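## Task

Dry run EL-3155, final part of a plate assay; plate and dispenser tubing are empty. (1) Lift the lid off LP1 and place it on the plate. (2) Press START/STOP on TIMER (preset to 7 min 35 s) and wait until it has run out. (3) Remove the lid from the plate and return it to LP1, flat within the locators and not upside down. (4) Carry the plate from N1 onto the dispenser's stage, flat within the locators; press the dispenser's START, pressing again if the stage does not move, and wait for Done to light on its status list. (5) Press the reader's IN/OUT so its stage comes out, then carry the plate from the dispenser's stage to the reader's stage, flat within the locators, with well A1 at the corner engraved 'A1'. (6) Press the reader's START, wait for Results to light on its status list, and leave the plate inside. While TIMER is running, the plate must not stay uncovered for a long stretch. The dispenser may be started only after TIMER has run out, with the uncovered plate on its stage, and never a second time after it has run; any other start is a failure. Starting either machine, or retracting the reader's stage, while the plate on that stage is not at least roughly down within its locators is a failure. Work held in place only by the robot does not count; release and move clear at the end. Pressing the reader's START is worse than not pressing it if something you needed to change is still wrong at the end.

## Robot and tools

Robot: one arm with a two-finger parallel gripper. Joint readings list waist, shoulder, elbow, wrist pitch, wrist yaw, wrist roll (rad, rad/s), then the finger pad gap (m, m/s). Ranges (rad): waist -2.618 to 3.054, shoulder 0.000 to 3.142, elbow 0.000 to 3.142, wrist pitch -1.571 to 1.571, wrist yaw -1.571 to 1.571, wrist roll -2.094 to 2.094. The elbow cannot quite straighten fully.

Frames: the state line reports end_effector_position (metres) and end_effector_quat_wxyz in the scene frame, whose origin lies on the table surface under the arm base; +z is up, +y is left when facing along +x. The base may be tilted, and the reported hand position is less accurate at long reach. The gripper's own frame: fingers point along +z, they close and open along y. end_effector_position is the point between the pads, roughly 1 cm short of the fingertips.

Row format (used by both execute_actions and move): 7 numbers, each in [-1, 1], in this order: dx, dy, dz, rx, ry, rz, opening. The first six are an offset, not a pose, expressed in the gripper's own axes and measured from the gripper pose in the most recent result that showed it (before any such result in a scene, and for the second or later call in one reply, from where the robot is when the action starts). Scale: 1.0 equals 0.6 m for dx, dy, dz and 180 degrees for rotation; rx, ry, rz form a single rotation vector. Opening is absolute, not an offset: +1 is fully open (0.094 m), -1 is closed.

execute_actions: argument actions is a list holding one item or nothing. Empty list: just reports state. Action: {"rows": [[7 numbers], ...], "steps": n} with 1 to 15 rows and steps up to 15 (default 15); each control step is 1/30 s, one row per step, the final row repeated if rows run out. Every row is an offset from the same base pose, not from the row before. Wait: {"steps": n} with n up to 300, counted from the previous result. Optional pictures (boolean). A refused call moves nothing.

move: target is one row as above; speed is the path's top speed in m/s, 0.002 to 0.5 (default 0.25), with turning capped at twice that in rad/s. The path is straight, 0.5 to 10 s long (cut off at 10 s), and does not avoid obstacles; the hand lags, may wander, and may exceed speed near full reach. Opening is sent at the start. The result adds a "move:" line: done, off_target, moving, held or fault, plus limits (paced = command clipped; held = a check blocked some steps, after which the arm may surge) and the distance to target.

wait: seconds from 0 to 10; nothing new is sent. zoom_image: camera is cam_high (672x504), cam_low (672x504) or cam_wrist (616x616); region [x0, y0, x1, y1] in that image's pixels, top-left origin, at most 504 by 504. finished_scene: pass the current scene's number; it cannot be undone, and the result reports success and gives the next task.

Control behaviour: each step's commanded pose is clipped to within 70 mm and 16 degrees of the measured pose; damped inverse kinematics favours position over orientation. After an action ends the arm only continues to that last clipped pose, so check the result and send the remainder. Motions tend to finish a centimetre or more low; repeated zero offsets let it sag further. To hold position, send the correcting offset first, then zeros, raising the aim if it still droops. Zero offsets are not a pause: they pull the arm back to the base pose. "pose unreachable" and HELD mark steps the clearance check altered or blocked (a mount block or post counts as arm). "Hand target" shows where the controller is driving.

Gripping: grip_measured uses the command's scale; readings may be off by about 1 mm consistently. To hold something, command roughly 0.03 below grip_measured (less for a lighter hold). Pad force tops out around 50 to 62 N, less for parts under about 2 mm thick; first contact can spike.

Stations: on each labelled item, well A1 sits at the labelled short end, in the corner far from the labelled long side. TIMER and the capped bottle beside the DISPENSER are loose. On the READER, START is the first key and IN/OUT the third from the left on the lower row; its status list, top to bottom: Ready, Results, Plate out, Reading. Loose objects may occasionally be nudged by an outside push.

Caution: nothing may leave the table. Avoid drops, slips, slamming and hard pushes; faster contact and targets set deeper past a surface press harder. Offsets come from the measured hand, so repeating one against a rigid surface does not push further, but against something yielding it does. A stopped arm often keeps pressing until a new command.

Motor heat: holding loads warms motors. MOTOR HOT appears from 75 °C; at 90 °C the arm halts 10 s (that trigger is then disabled 5 minutes); at 100 °C motors and gripper go slack and the arm drops. These appear as OVER-TEMPERATURE FAULT lines.

Cameras: calibration is given per camera (K, distortion D, T_world_to_cam mapping world to camera); fixed cameras may be off by a couple of degrees and millimetres; the wrist camera's pose follows the joint readings.

Each tool is called after "Emit:" in YAML: its name, and indented under it one key for each argument.

## Session

Emit:
execute_actions:
  actions: []

Scene clock: 0.00 s of 27600.00 s.
end_effector_position=(+0.5790, +0.2708, +0.2557) grip_measured=+1.000 end_effector_quat_wxyz=(-0.429, +0.812, -0.167, +0.359)
Joint positions: [ 0.166  2.111  1.254  1.064 -0.476 -1.661  0.094]
Joint velocities: [ 0.002  0.002 -0.002 -0.066 -0.051 -0.066  0.   ]
Motor temperatures (°C, as the motors report them): [26 27 27 25 24 24]
Hand target: +0.585, +0.269, +0.269; -0.433, +0.805, -0.166, +0.370
camera_calibration (this result's frames):
cam_wrist: T_world_to_cam=[[-0.0588807, 0.580106, 0.81241, -0.332949], [0.129069, -0.802567, 0.582433, -0.00666003], [0.989886, 0.139151, -0.0276178, -0.478077], [0, 0, 0, 1]] pos_world=[0.454497, 0.254325, 0.261167]

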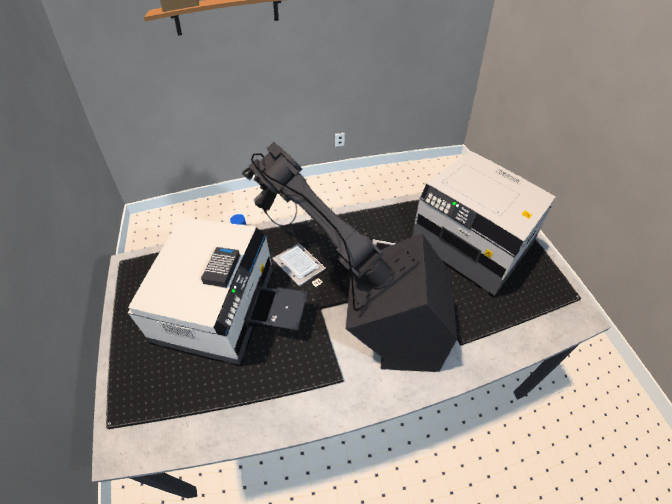

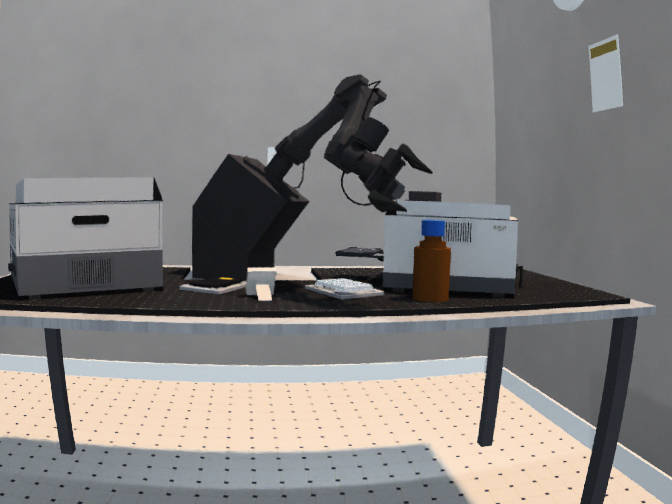

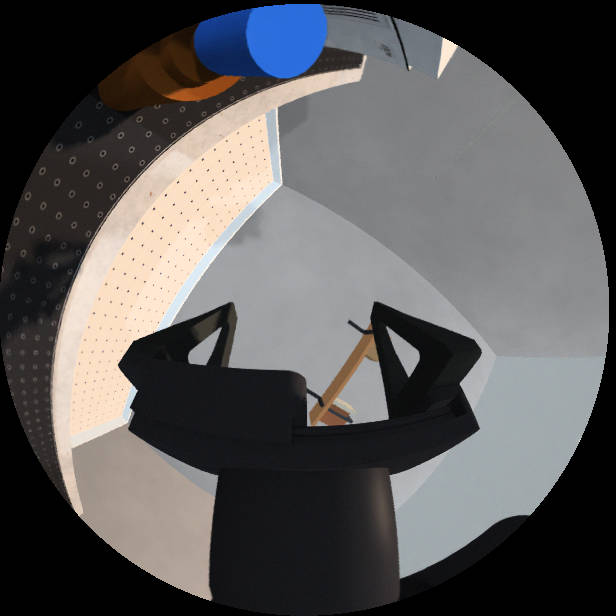

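Emit:
move:
  target: [-0.008,0.147,-0.64,-0.396,0.145,0.467,1]
  speed: 0.2

Scene clock: 11.57 s of 27600.00 s.
end_effector_position=(+0.2927, +0.0085, +0.3143) grip_measured=+1.000 end_effector_quat_wxyz=(+0.003, -0.498, +0.867, +0.018)
Joint positions: [-0.536  1.669  1.071 -1.084 -0.661 -1.572  0.094]
Joint velocities: [ 0.002  0.007 -0.002  0.007  0.037 -0.066  0.   ]
Motor temperatures (°C, as the motors report them): [27 32 28 26 24 24]
Hand target: +0.299, +0.005, +0.322; +0.009, -0.498, +0.867, +0.009
Off the commanded pose: 0.015 m, 2 deg.
move: off_target
camera_calibration (this result's frames):
cam_wrist: T_world_to_cam=[[0.873135, -0.487237, -0.0153611, -0.248806], [-0.39311, -0.722394, 0.568869, -0.057951], [-0.288271, -0.490661, -0.822285, 0.472665], [0, 0, 0, 1]] pos_world=[0.330715, 0.0688272, 0.41781]

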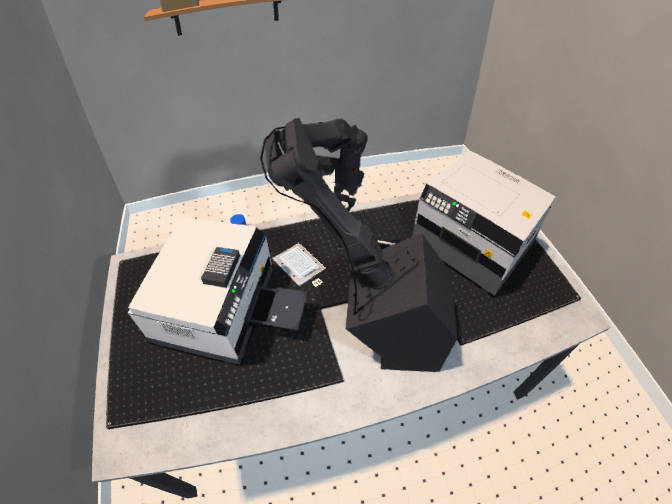

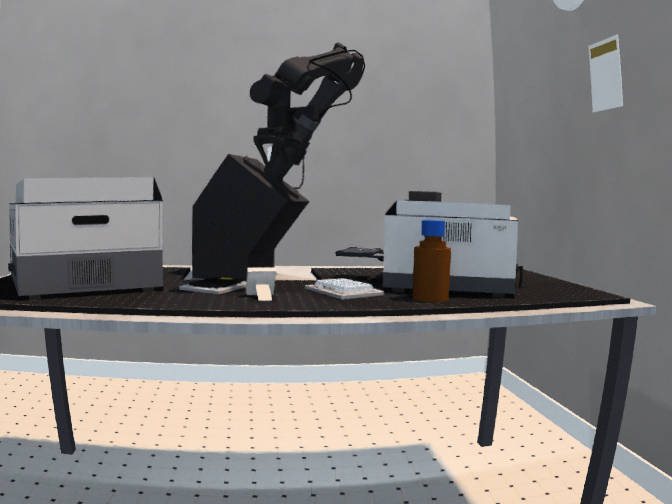

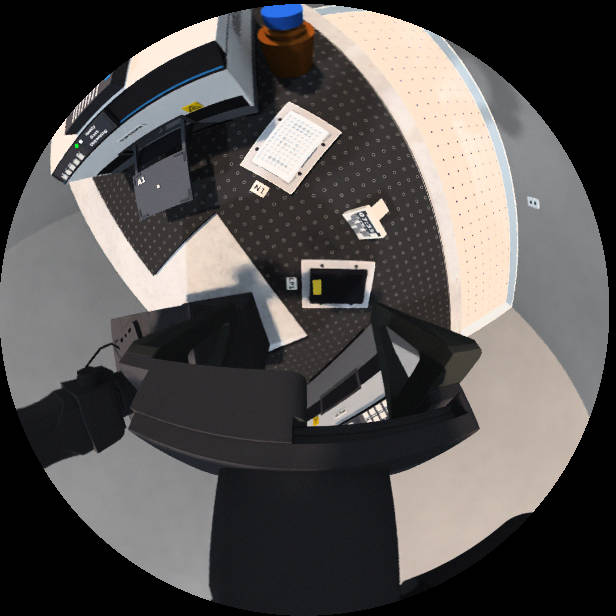

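Emit:
move:
  target: [0.235,-0.14,0.35,0,0.01,0.5,1]
  speed: 0.2

Scene clock: 19.03 s of 27600.00 s.
end_effector_position=(+0.2777, -0.1406, +0.0993) grip_measured=+1.000 end_effector_quat_wxyz=(-0.040, +0.265, +0.963, +0.014)
Joint positions: [-0.474  2.541  1.124 -0.289 -0.654  0.042  0.094]
Joint velocities: [-0.017  0.007  0.012  0.022 -0.037  0.051  0.   ]
Motor temperatures (°C, as the motors report them): [28 31 29 26 24 24]
Hand target: +0.291, -0.149, +0.102; -0.023, +0.262, +0.965, +0.007
Off the commanded pose: 0.016 m, 2 deg.
move: off_target
camera_calibration (this result's frames):
cam_wrist: T_world_to_cam=[[-0.493528, -0.869718, 0.00457768, 0.0120717], [-0.656835, 0.376166, 0.653504, 0.170076], [-0.570086, 0.319516, -0.756909, 0.404083], [0, 0, 0, 1]] pos_world=[0.348031, -0.182588, 0.194654]

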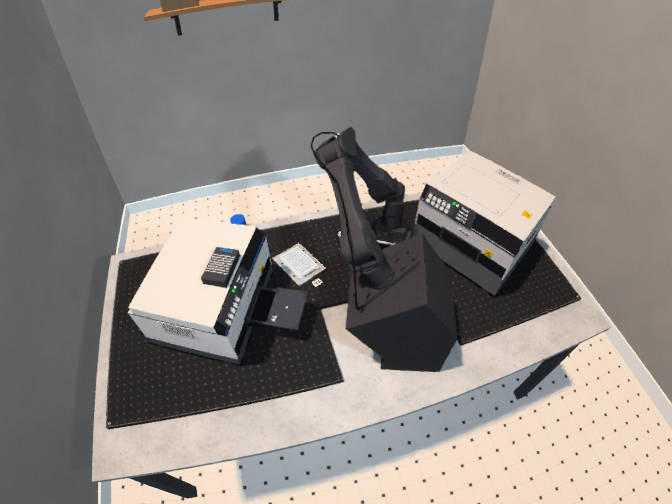

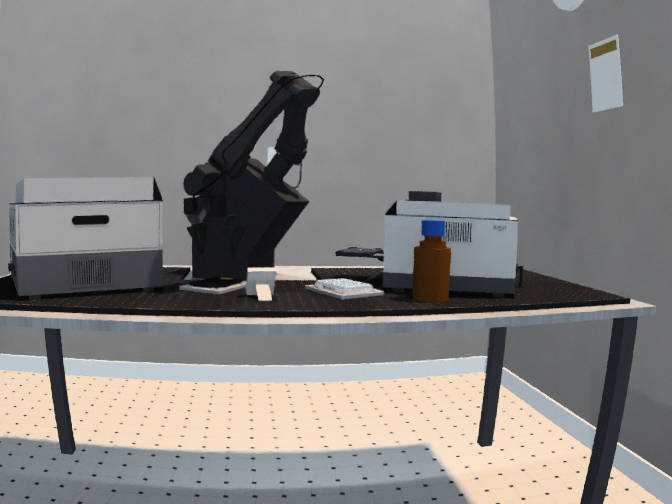

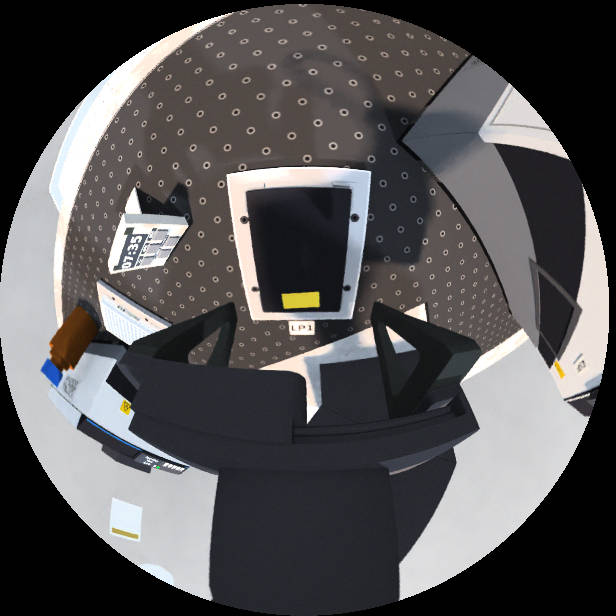

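Emit:
move:
  target: [-0.033,0.005,0.085,0,-0.038,0,1]
  speed: 0.05

Emit:
zoom_image:
  camera: "cam_low"
  region: [170, 230, 290, 310]

Scene clock: 23.93 s of 27600.00 s.
end_effector_position=(+0.2992, -0.1424, +0.0469) grip_measured=+1.000 end_effector_quat_wxyz=(+0.017, +0.255, +0.967, +0.004)
Joint positions: [-0.36   2.656  1.109  0.073 -0.648  0.252  0.094]
Joint velocities: [-0.002 -0.012  0.002 -0.066 -0.066 -0.007  0.   ]
Motor temperatures (°C, as the motors report them): [28 31 28 26 24 24]
Hand target: +0.292, -0.147, +0.047; +0.017, +0.265, +0.964, -0.003
Off the commanded pose: 0.007 m, 1 deg.
move: done
camera_calibration (this result's frames):
cam_wrist: T_world_to_cam=[[-0.47596, -0.879462, -0.00303699, 0.0151015], [-0.727939, 0.392014, 0.562521, 0.246917], [-0.493525, 0.269948, -0.826777, 0.350511], [0, 0, 0, 1]] pos_world=[0.359914, -0.178133, 0.150945]

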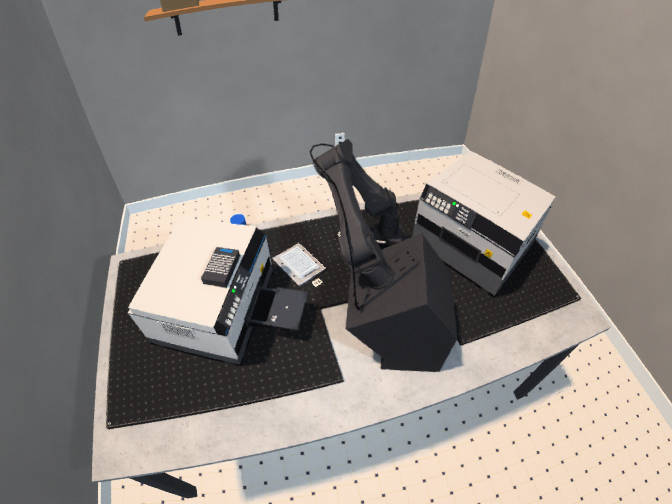

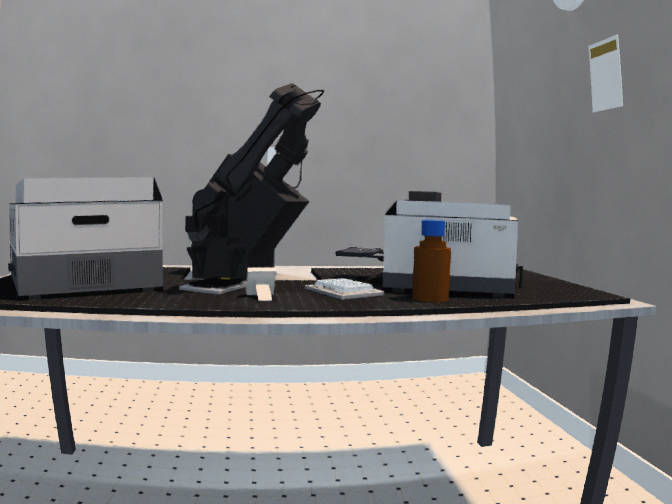

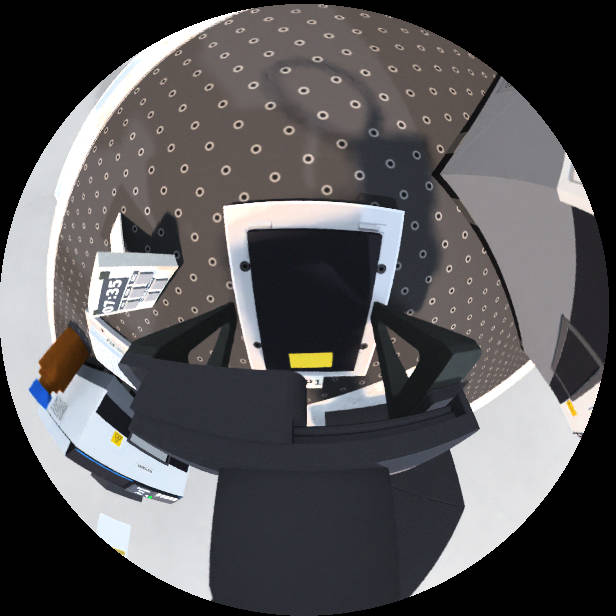

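Region (170, 230, 290, 310) of cam_low's 672x504 image, scaled by 4.200, with more detail than that image has.

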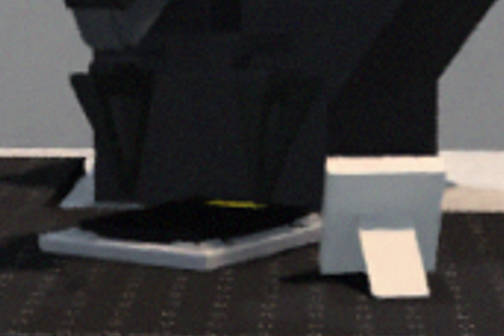

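Emit:
move:
  target: [0.03,-0.016,0,0,0.01,0.006,1]
  speed: 0.04

Scene clock: 26.13 s of 27600.00 s.
end_effector_position=(+0.2893, -0.1384, +0.0448) grip_measured=+1.000 end_effector_quat_wxyz=(+0.006, +0.253, +0.968, +0.005)
Joint positions: [-0.354  2.656  1.088  0.072 -0.65   0.238  0.094]
Joint velocities: [ 0.012 -0.007  0.007 -0.037  0.022 -0.007  0.   ]
Motor temperatures (°C, as the motors report them): [28 31 28 26 24 24]
Hand target: +0.279, -0.141, +0.046; +0.002, +0.264, +0.964, +0.008
Off the commanded pose: 0.011 m, 2 deg.
move: off_target
camera_calibration (this result's frames):
cam_wrist: T_world_to_cam=[[-0.471345, -0.881949, 0.000240027, 0.0120995], [-0.718467, 0.384132, 0.579869, 0.234705], [-0.511507, 0.273146, -0.81471, 0.347976], [0, 0, 0, 1]] pos_world=[0.352323, -0.174535, 0.147398]

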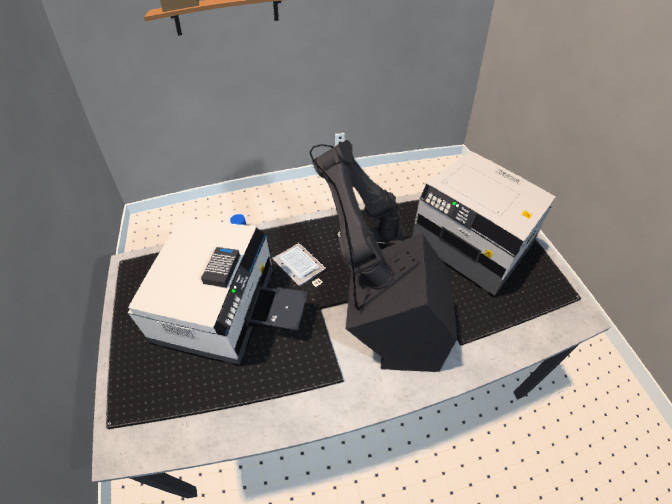

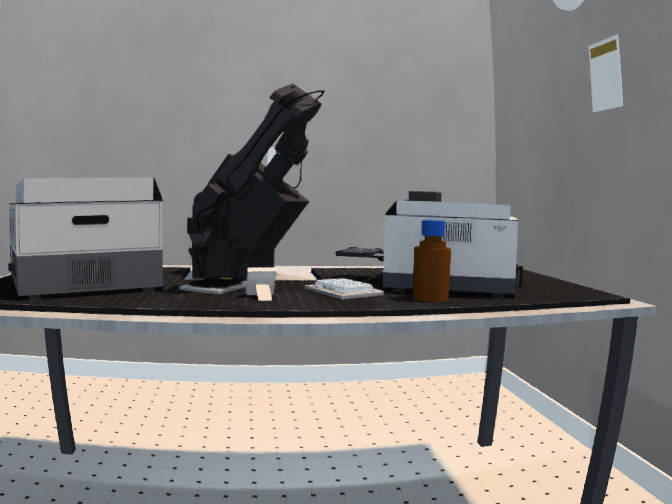

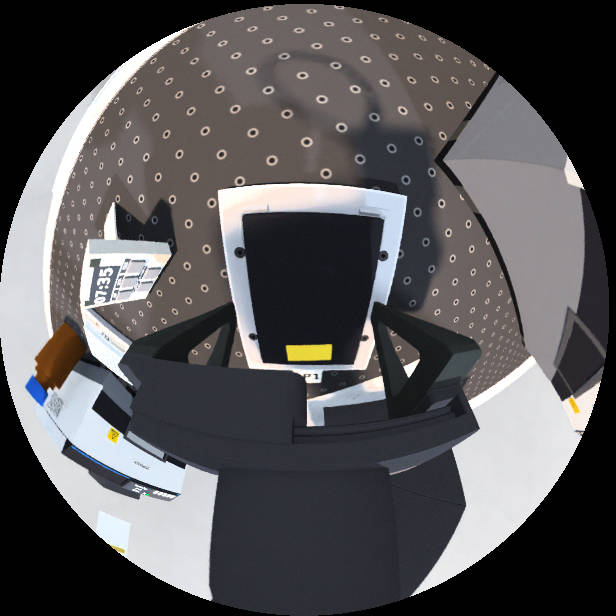

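Emit:
move:
  target: [0.012,-0.022,0.008,0,0.004,0.012,1]
  speed: 0.04

Scene clock: 28.17 s of 27600.00 s.
end_effector_position=(+0.2759, -0.1394, +0.0363) grip_measured=+1.000 end_effector_quat_wxyz=(-0.009, +0.260, +0.965, +0.005)
Joint positions: [-0.35   2.69   1.088  0.072 -0.65   0.237  0.094]
Joint velocities: [ 0.007 -0.002  0.002 -0.051  0.081 -0.007  0.   ]
Motor temperatures (°C, as the motors report them): [28 32 28 26 24 24]
Hand target: +0.277, -0.146, +0.040; -0.000, +0.271, +0.963, +0.006
Off the commanded pose: 0.008 m, 2 deg.
move: done
camera_calibration (this result's frames):
cam_wrist: T_world_to_cam=[[-0.485101, -0.874434, 0.00645647, 0.00955824], [-0.695498, 0.390289, 0.603289, 0.224081], [-0.530056, 0.288166, -0.797497, 0.341085], [0, 0, 0, 1]] pos_world=[0.341278, -0.177387, 0.136767]

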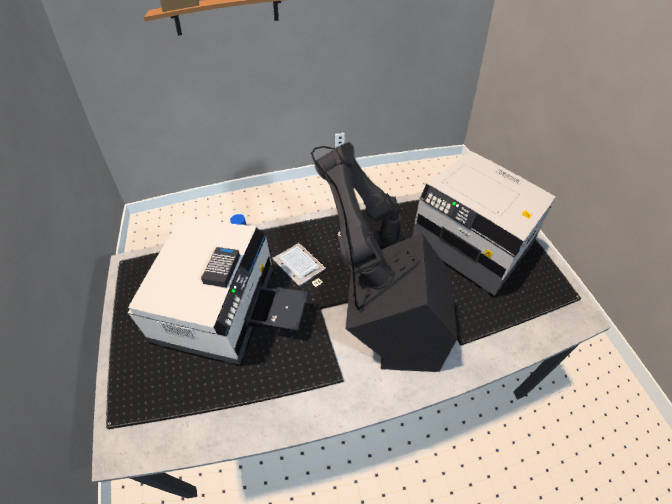

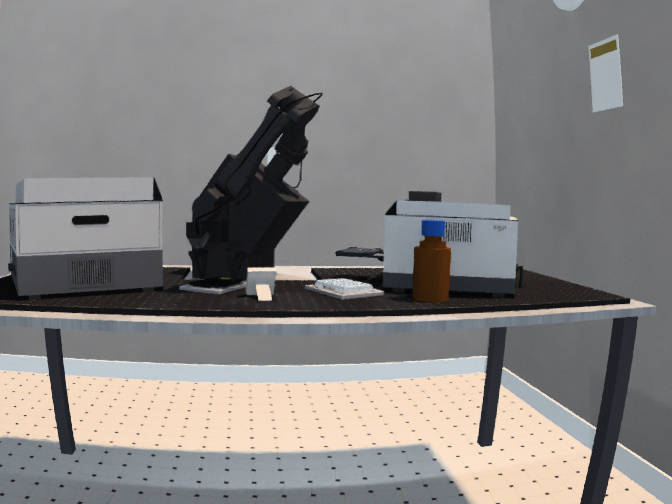

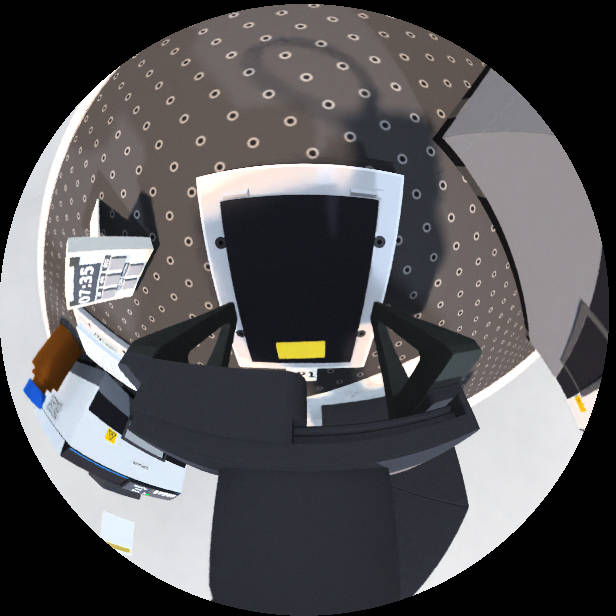

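Emit:
move:
  target: [-0.007,0.004,0.012,0,-0.006,0,1]
  speed: 0.015

Scene clock: 30.40 s of 27600.00 s.
end_effector_position=(+0.2777, -0.1344, +0.0291) grip_measured=+1.000 end_effector_quat_wxyz=(-0.008, +0.257, +0.966, +0.006)
Joint positions: [-0.323  2.7    1.088  0.105 -0.649  0.266  0.094]
Joint velocities: [-0.002 -0.017  0.012 -0.022 -0.051  0.037  0.   ]
Motor temperatures (°C, as the motors report them): [29 32 28 26 24 24]
Hand target: +0.281, -0.139, +0.029; +0.000, +0.260, +0.966, +0.002
Off the commanded pose: 0.006 m, 1 deg.
move: done
camera_calibration (this result's frames):
cam_wrist: T_world_to_cam=[[-0.479818, -0.877354, 0.00488107, 0.0129467], [-0.69928, 0.385779, 0.601816, 0.228234], [-0.529889, 0.285349, -0.79862, 0.334439], [0, 0, 0, 1]] pos_world=[0.343027, -0.172121, 0.129672]

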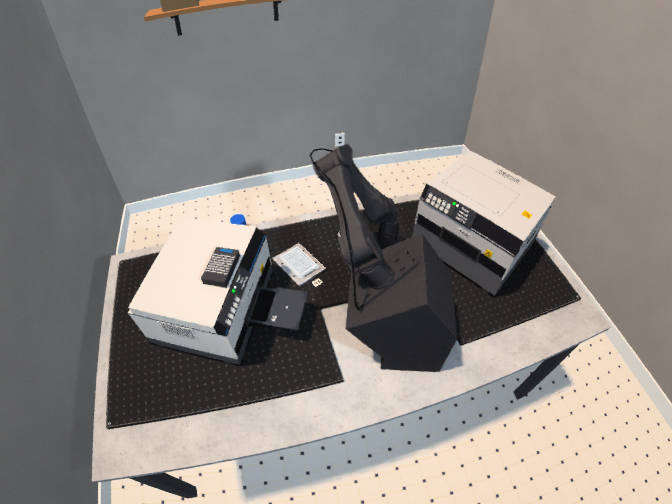

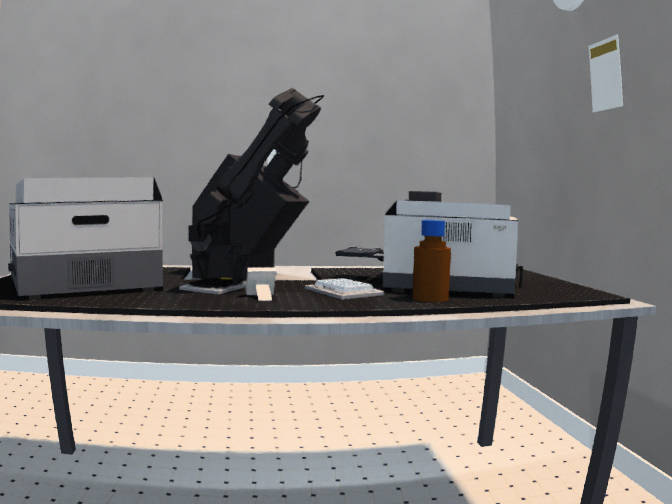

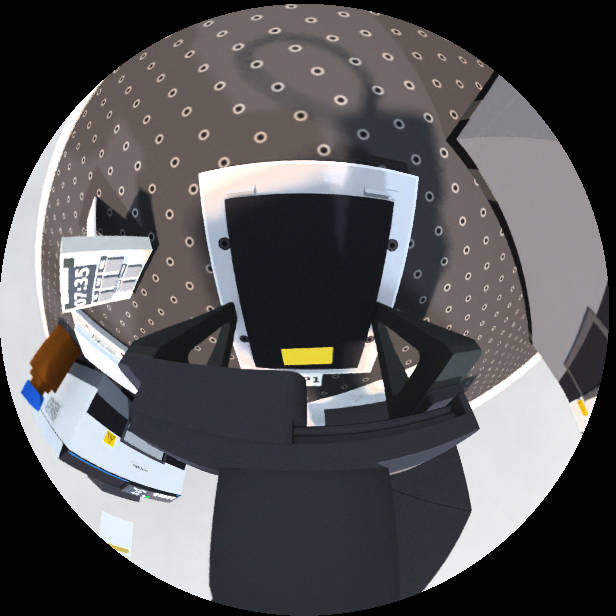

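Emit:
move:
  target: [-0.007,-0.006,-0.002,0,-0.004,0,0.77]
  speed: 0.015

Emit:
move:
  target: [-0.02,0,-0.2,0,-0.01,0,0.77]
  speed: 0.07

Scene clock: 32.90 s of 27600.00 s.
end_effector_position=(+0.2767, -0.1361, +0.0290) grip_measured=+0.785 end_effector_quat_wxyz=(-0.009, +0.258, +0.966, +0.000)
Joint positions: [-0.323  2.7    1.088  0.102 -0.638  0.266  0.084]
Joint velocities: [ 0.002 -0.002 -0.017 -0.022 -0.037  0.007  0.001]
Motor temperatures (°C, as the motors report them): [29 32 28 26 24 24]
Hand target: +0.280, -0.139, +0.030; -0.002, +0.258, +0.966, +0.004
Off the commanded pose: 0.005 m, 1 deg.
move: done
camera_calibration (this result's frames):
cam_wrist: T_world_to_cam=[[-0.480869, -0.876644, 0.0161125, 0.0110644], [-0.695907, 0.392778, 0.601198, 0.228273], [-0.533366, 0.277885, -0.798937, 0.334293], [0, 0, 0, 1]] pos_world=[0.342477, -0.172856, 0.129663]

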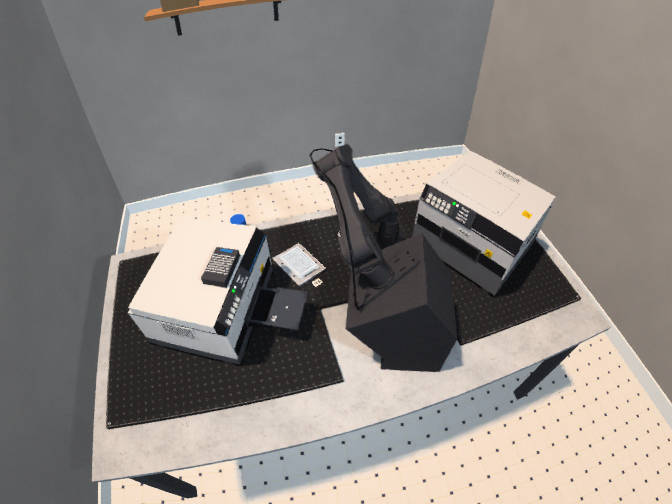

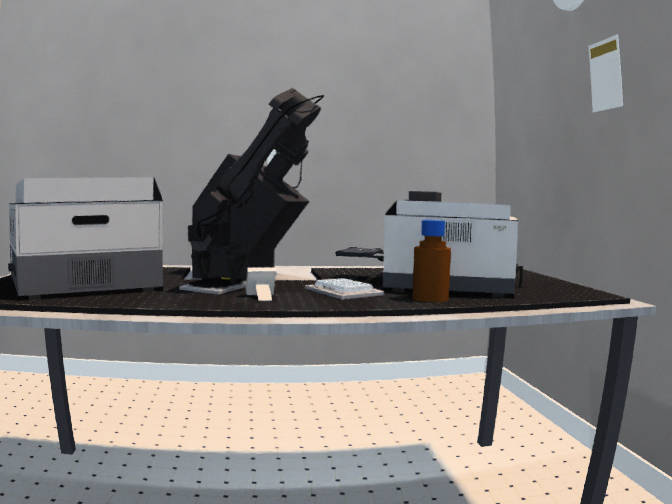

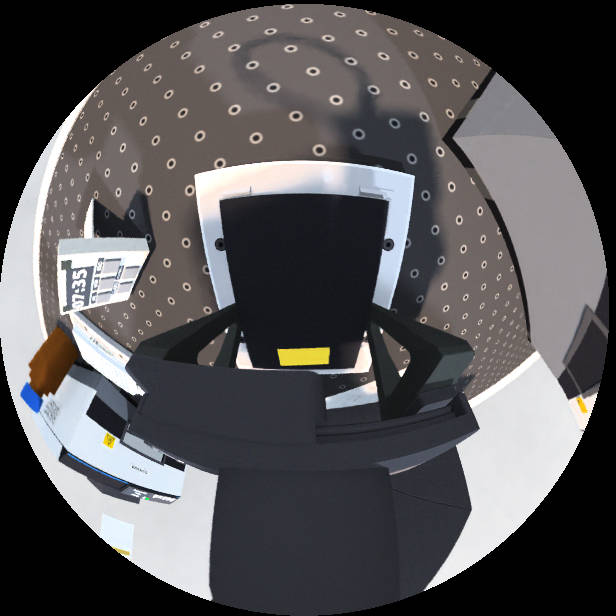

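Scene clock: 35.13 s of 27600.00 s.
end_effector_position=(+0.2885, -0.1385, +0.1388) grip_measured=+0.785 end_effector_quat_wxyz=(-0.001, +0.255, +0.967, -0.002)
Joint positions: [-0.524  2.39   1.044 -0.295 -0.635  0.019  0.084]
Joint velocities: [-0.002 -0.002 -0.012 -0.081 -0.037  0.066  0.   ]
Motor temperatures (°C, as the motors report them): [29 32 28 26 24 24]
Hand target: +0.289, -0.141, +0.147; +0.007, +0.258, +0.966, -0.002
Off the commanded pose: 0.011 m, 1 deg.
move: off_target
camera_calibration (this result's frames):
cam_wrist: T_world_to_cam=[[-0.474958, -0.879849, 0.0167382, 0.0106132], [-0.706462, 0.392564, 0.588902, 0.176132], [-0.524716, 0.267879, -0.808031, 0.42636], [0, 0, 0, 1]] pos_world=[0.353189, -0.174018, 0.24061]

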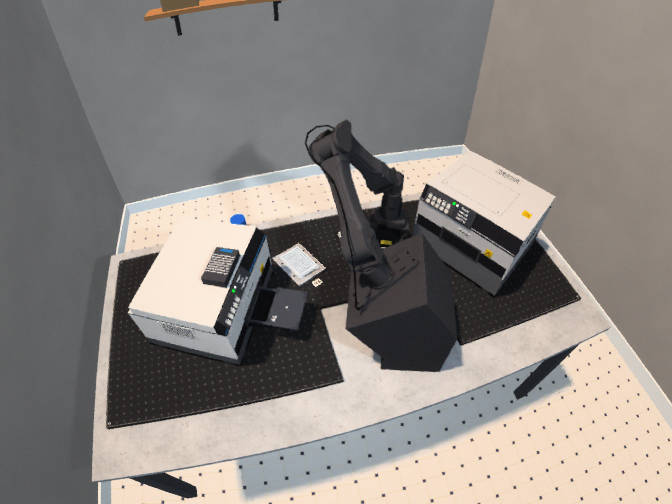

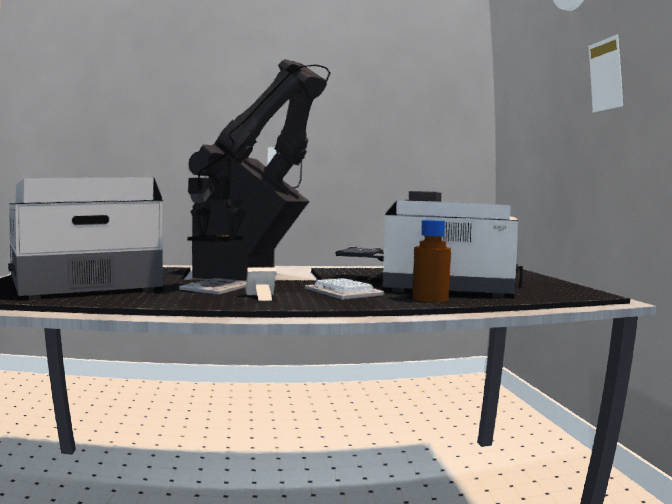

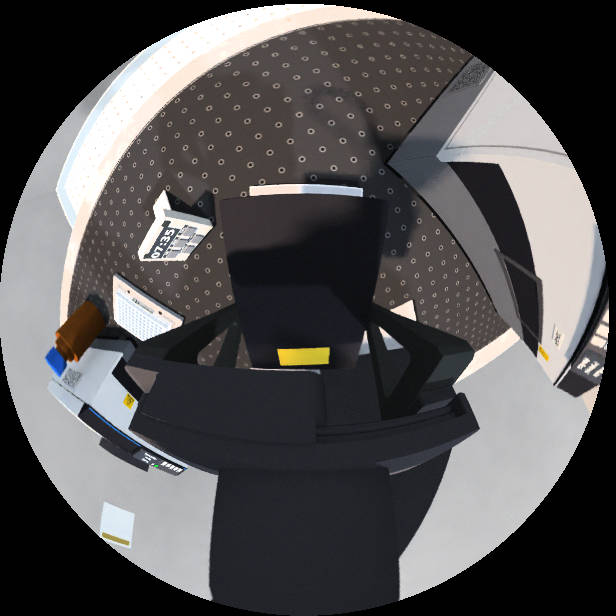

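Emit:
move:
  target: [0.198,0.424,0,0,0,-0.3,0.75]
  speed: 0.15

Scene clock: 40.50 s of 27600.00 s.
end_effector_position=(+0.2946, +0.1306, +0.1265) grip_measured=+0.776 end_effector_quat_wxyz=(-0.027, -0.204, +0.979, -0.005)
Joint positions: [ 0.239  1.795  0.855 -0.256 -0.488 -0.039  0.083]
Joint velocities: [-0.002  0.002 -0.002  0.037 -0.007 -0.007  0.   ]
Motor temperatures (°C, as the motors report them): [29 33 28 26 24 24]
Hand target: +0.309, +0.136, +0.134; -0.008, -0.214, +0.977, -0.008
Off the commanded pose: 0.022 m, 3 deg.
move: off_target
camera_calibration (this result's frames):
cam_wrist: T_world_to_cam=[[0.4185, -0.908173, 0.00894823, -0.00801483], [-0.707156, -0.319654, 0.630676, 0.169966], [-0.569902, -0.270266, -0.775995, 0.427072], [0, 0, 0, 1]] pos_world=[0.366936, 0.162475, 0.224284]

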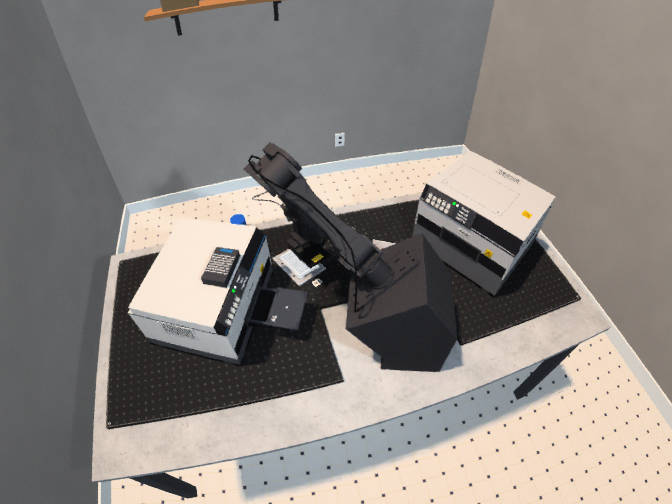

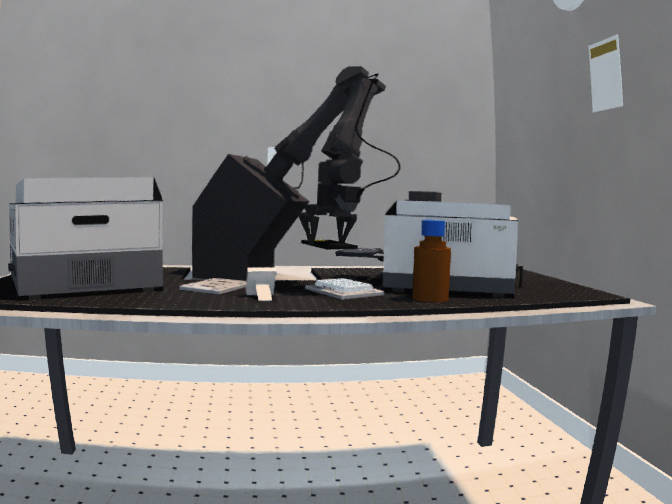

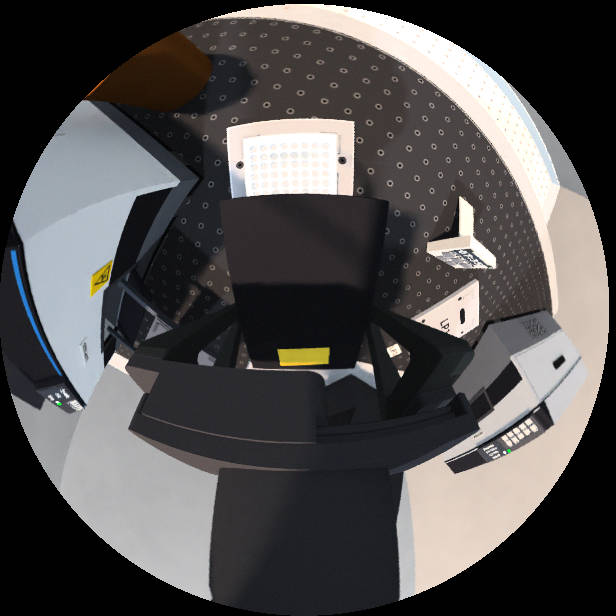

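Emit:
move:
  target: [-0.09,0.022,0.09,0,-0.025,-0.005,0.76]
  speed: 0.05

Emit:
zoom_image:
  camera: "cam_wrist"
  region: [190, 130, 430, 370]

Emit:
zoom_image:
  camera: "cam_low"
  region: [295, 240, 395, 305]

Scene clock: 47.97 s of 27600.00 s.
end_effector_position=(+0.3214, +0.1582, +0.0689) grip_measured=+0.776 end_effector_quat_wxyz=(-0.008, -0.211, +0.977, +0.004)
Joint positions: [ 0.352  2.005  0.994 -0.087 -0.45   0.083  0.083]
Joint velocities: [-0.007 -0.002 -0.022 -0.051  0.007 -0.007  0.001]
Motor temperatures (°C, as the motors report them): [28 33 28 26 24 24]
Hand target: +0.336, +0.162, +0.071; +0.011, -0.213, +0.977, +0.002
Off the commanded pose: 0.015 m, 2 deg.
move: off_target
camera_calibration (this result's frames):
cam_wrist: T_world_to_cam=[[0.43026, -0.902705, 0.000586985, 0.00229313], [-0.723434, -0.344425, 0.598344, 0.245486], [-0.539926, -0.257868, -0.801239, 0.395245], [0, 0, 0, 1]] pos_world=[0.390009, 0.188543, 0.1698]

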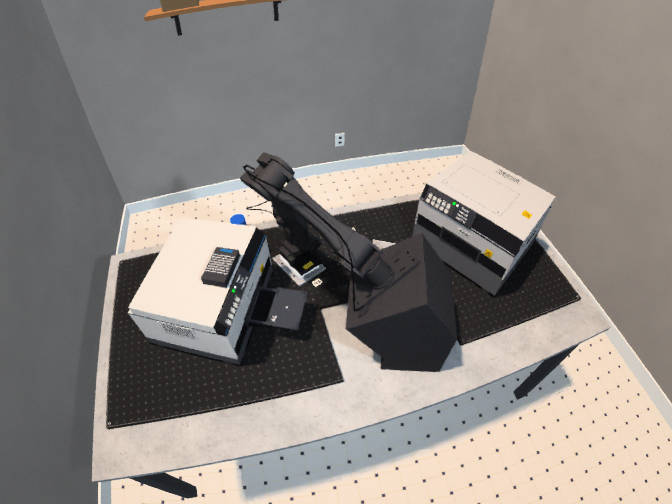

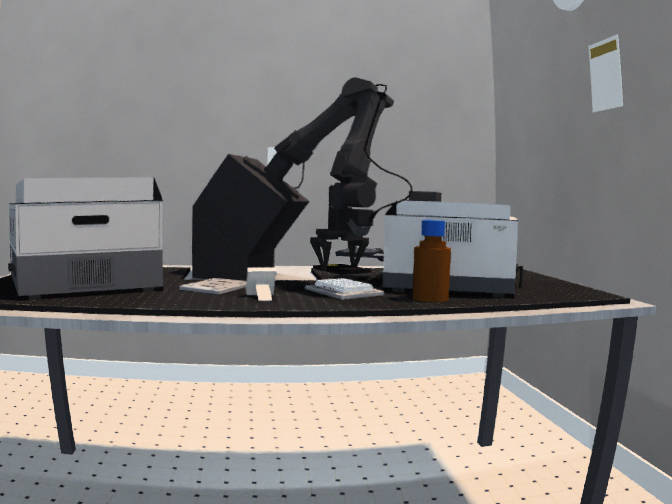

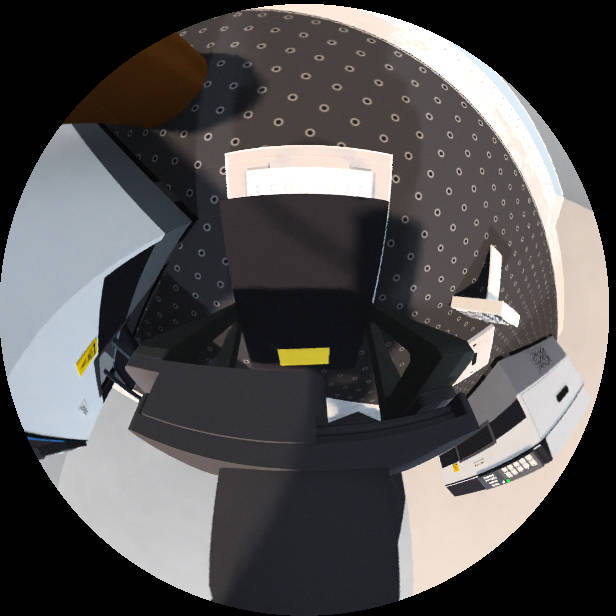

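Region (190, 130, 430, 370) of cam_wrist's 616x616 image, scaled by 2.100, with more detail than that image has.

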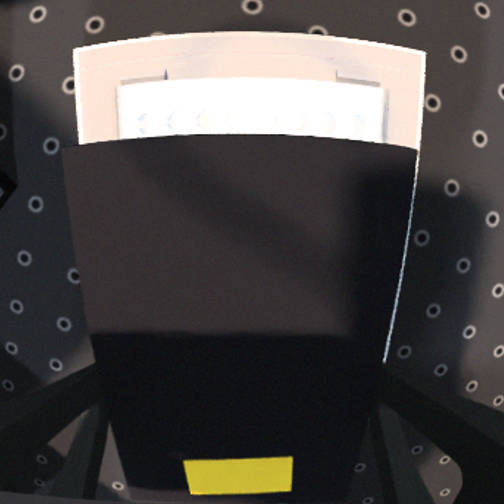

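Region (295, 240, 395, 305) of cam_low's 672x504 image, scaled by 5.040, with more detail than that image has; it fills the top 328 rows of this view, and the rest is white.

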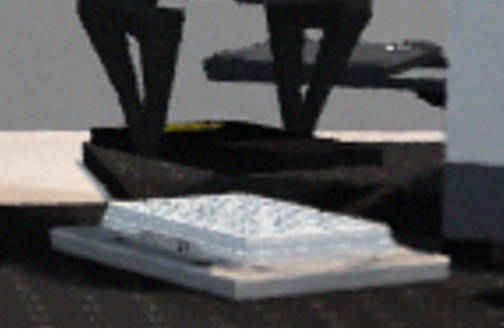

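Emit:
move:
  target: [-0.05,-0.01,0.028,0,-0.015,0,0.76]
  speed: 0.03

Emit:
zoom_image:
  camera: "cam_wrist"
  region: [190, 130, 430, 370]

Emit:
zoom_image:
  camera: "cam_low"
  region: [295, 240, 395, 305]

Scene clock: 53.30 s of 27600.00 s.
end_effector_position=(+0.3374, +0.1597, +0.0509) grip_measured=+0.776 end_effector_quat_wxyz=(-0.002, -0.208, +0.978, +0.007)
Joint positions: [ 0.356  2.091  1.072 -0.062 -0.449  0.098  0.083]
Joint velocities: [-0.007 -0.037 -0.002 -0.095  0.022  0.11   0.001]
Motor temperatures (°C, as the motors report them): [28 33 28 26 24 24]
Hand target: +0.351, +0.165, +0.052; +0.015, -0.211, +0.977, +0.009
Off the commanded pose: 0.015 m, 2 deg.
move: off_target
camera_calibration (this result's frames):
cam_wrist: T_world_to_cam=[[0.425929, -0.904755, -0.00151327, -0.00131591], [-0.731697, -0.345442, 0.587613, 0.271867], [-0.532169, -0.249174, -0.809141, 0.386193], [0, 0, 0, 1]] pos_world=[0.405005, 0.188953, 0.15273]

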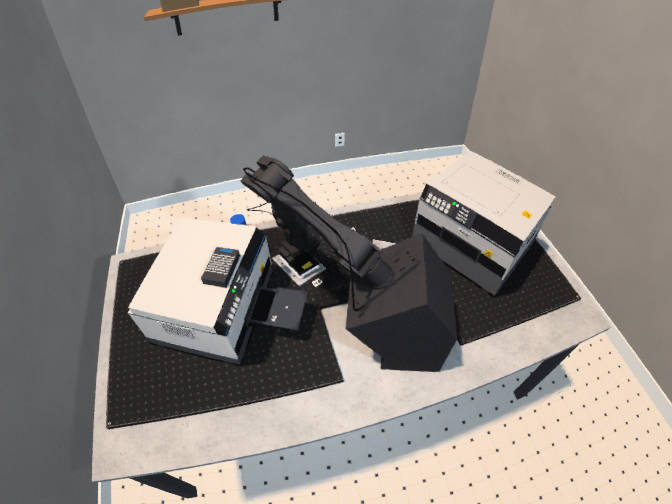

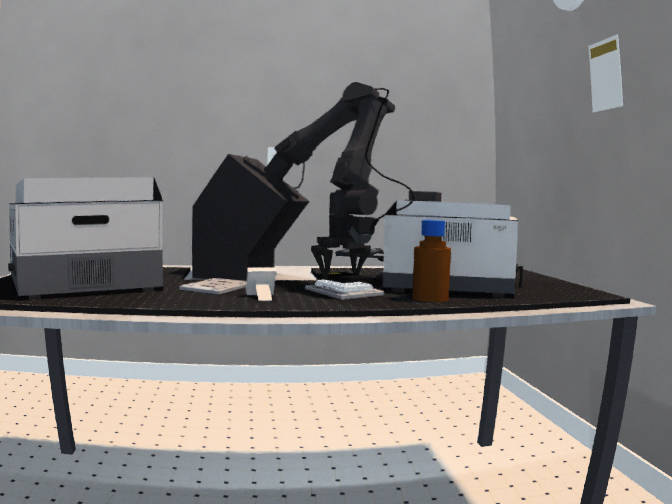

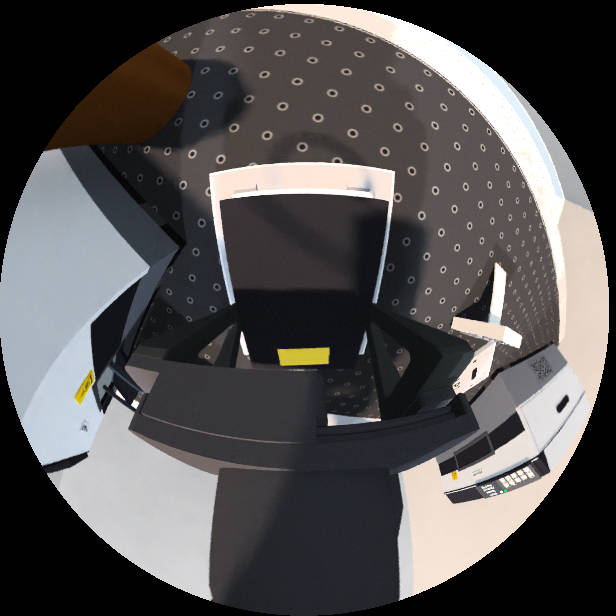

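Region (190, 130, 430, 370) of cam_wrist's 616x616 image, scaled by 2.100, with more detail than that image has.

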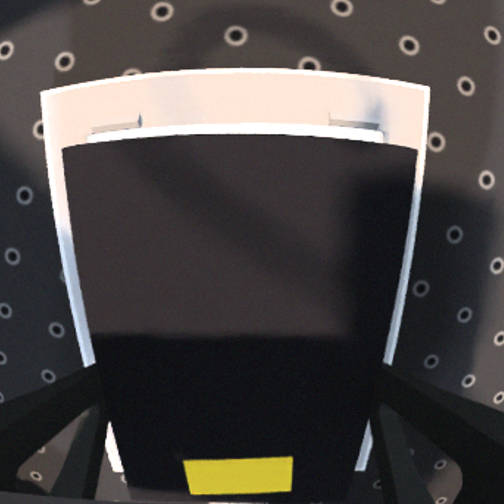

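Region (295, 240, 395, 305) of cam_low's 672x504 image, scaled by 5.040, with more detail than that image has; it fills the top 328 rows of this view, and the rest is white.

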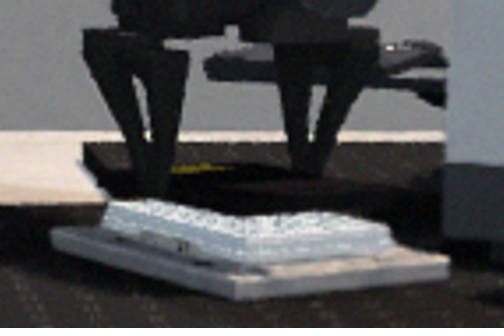

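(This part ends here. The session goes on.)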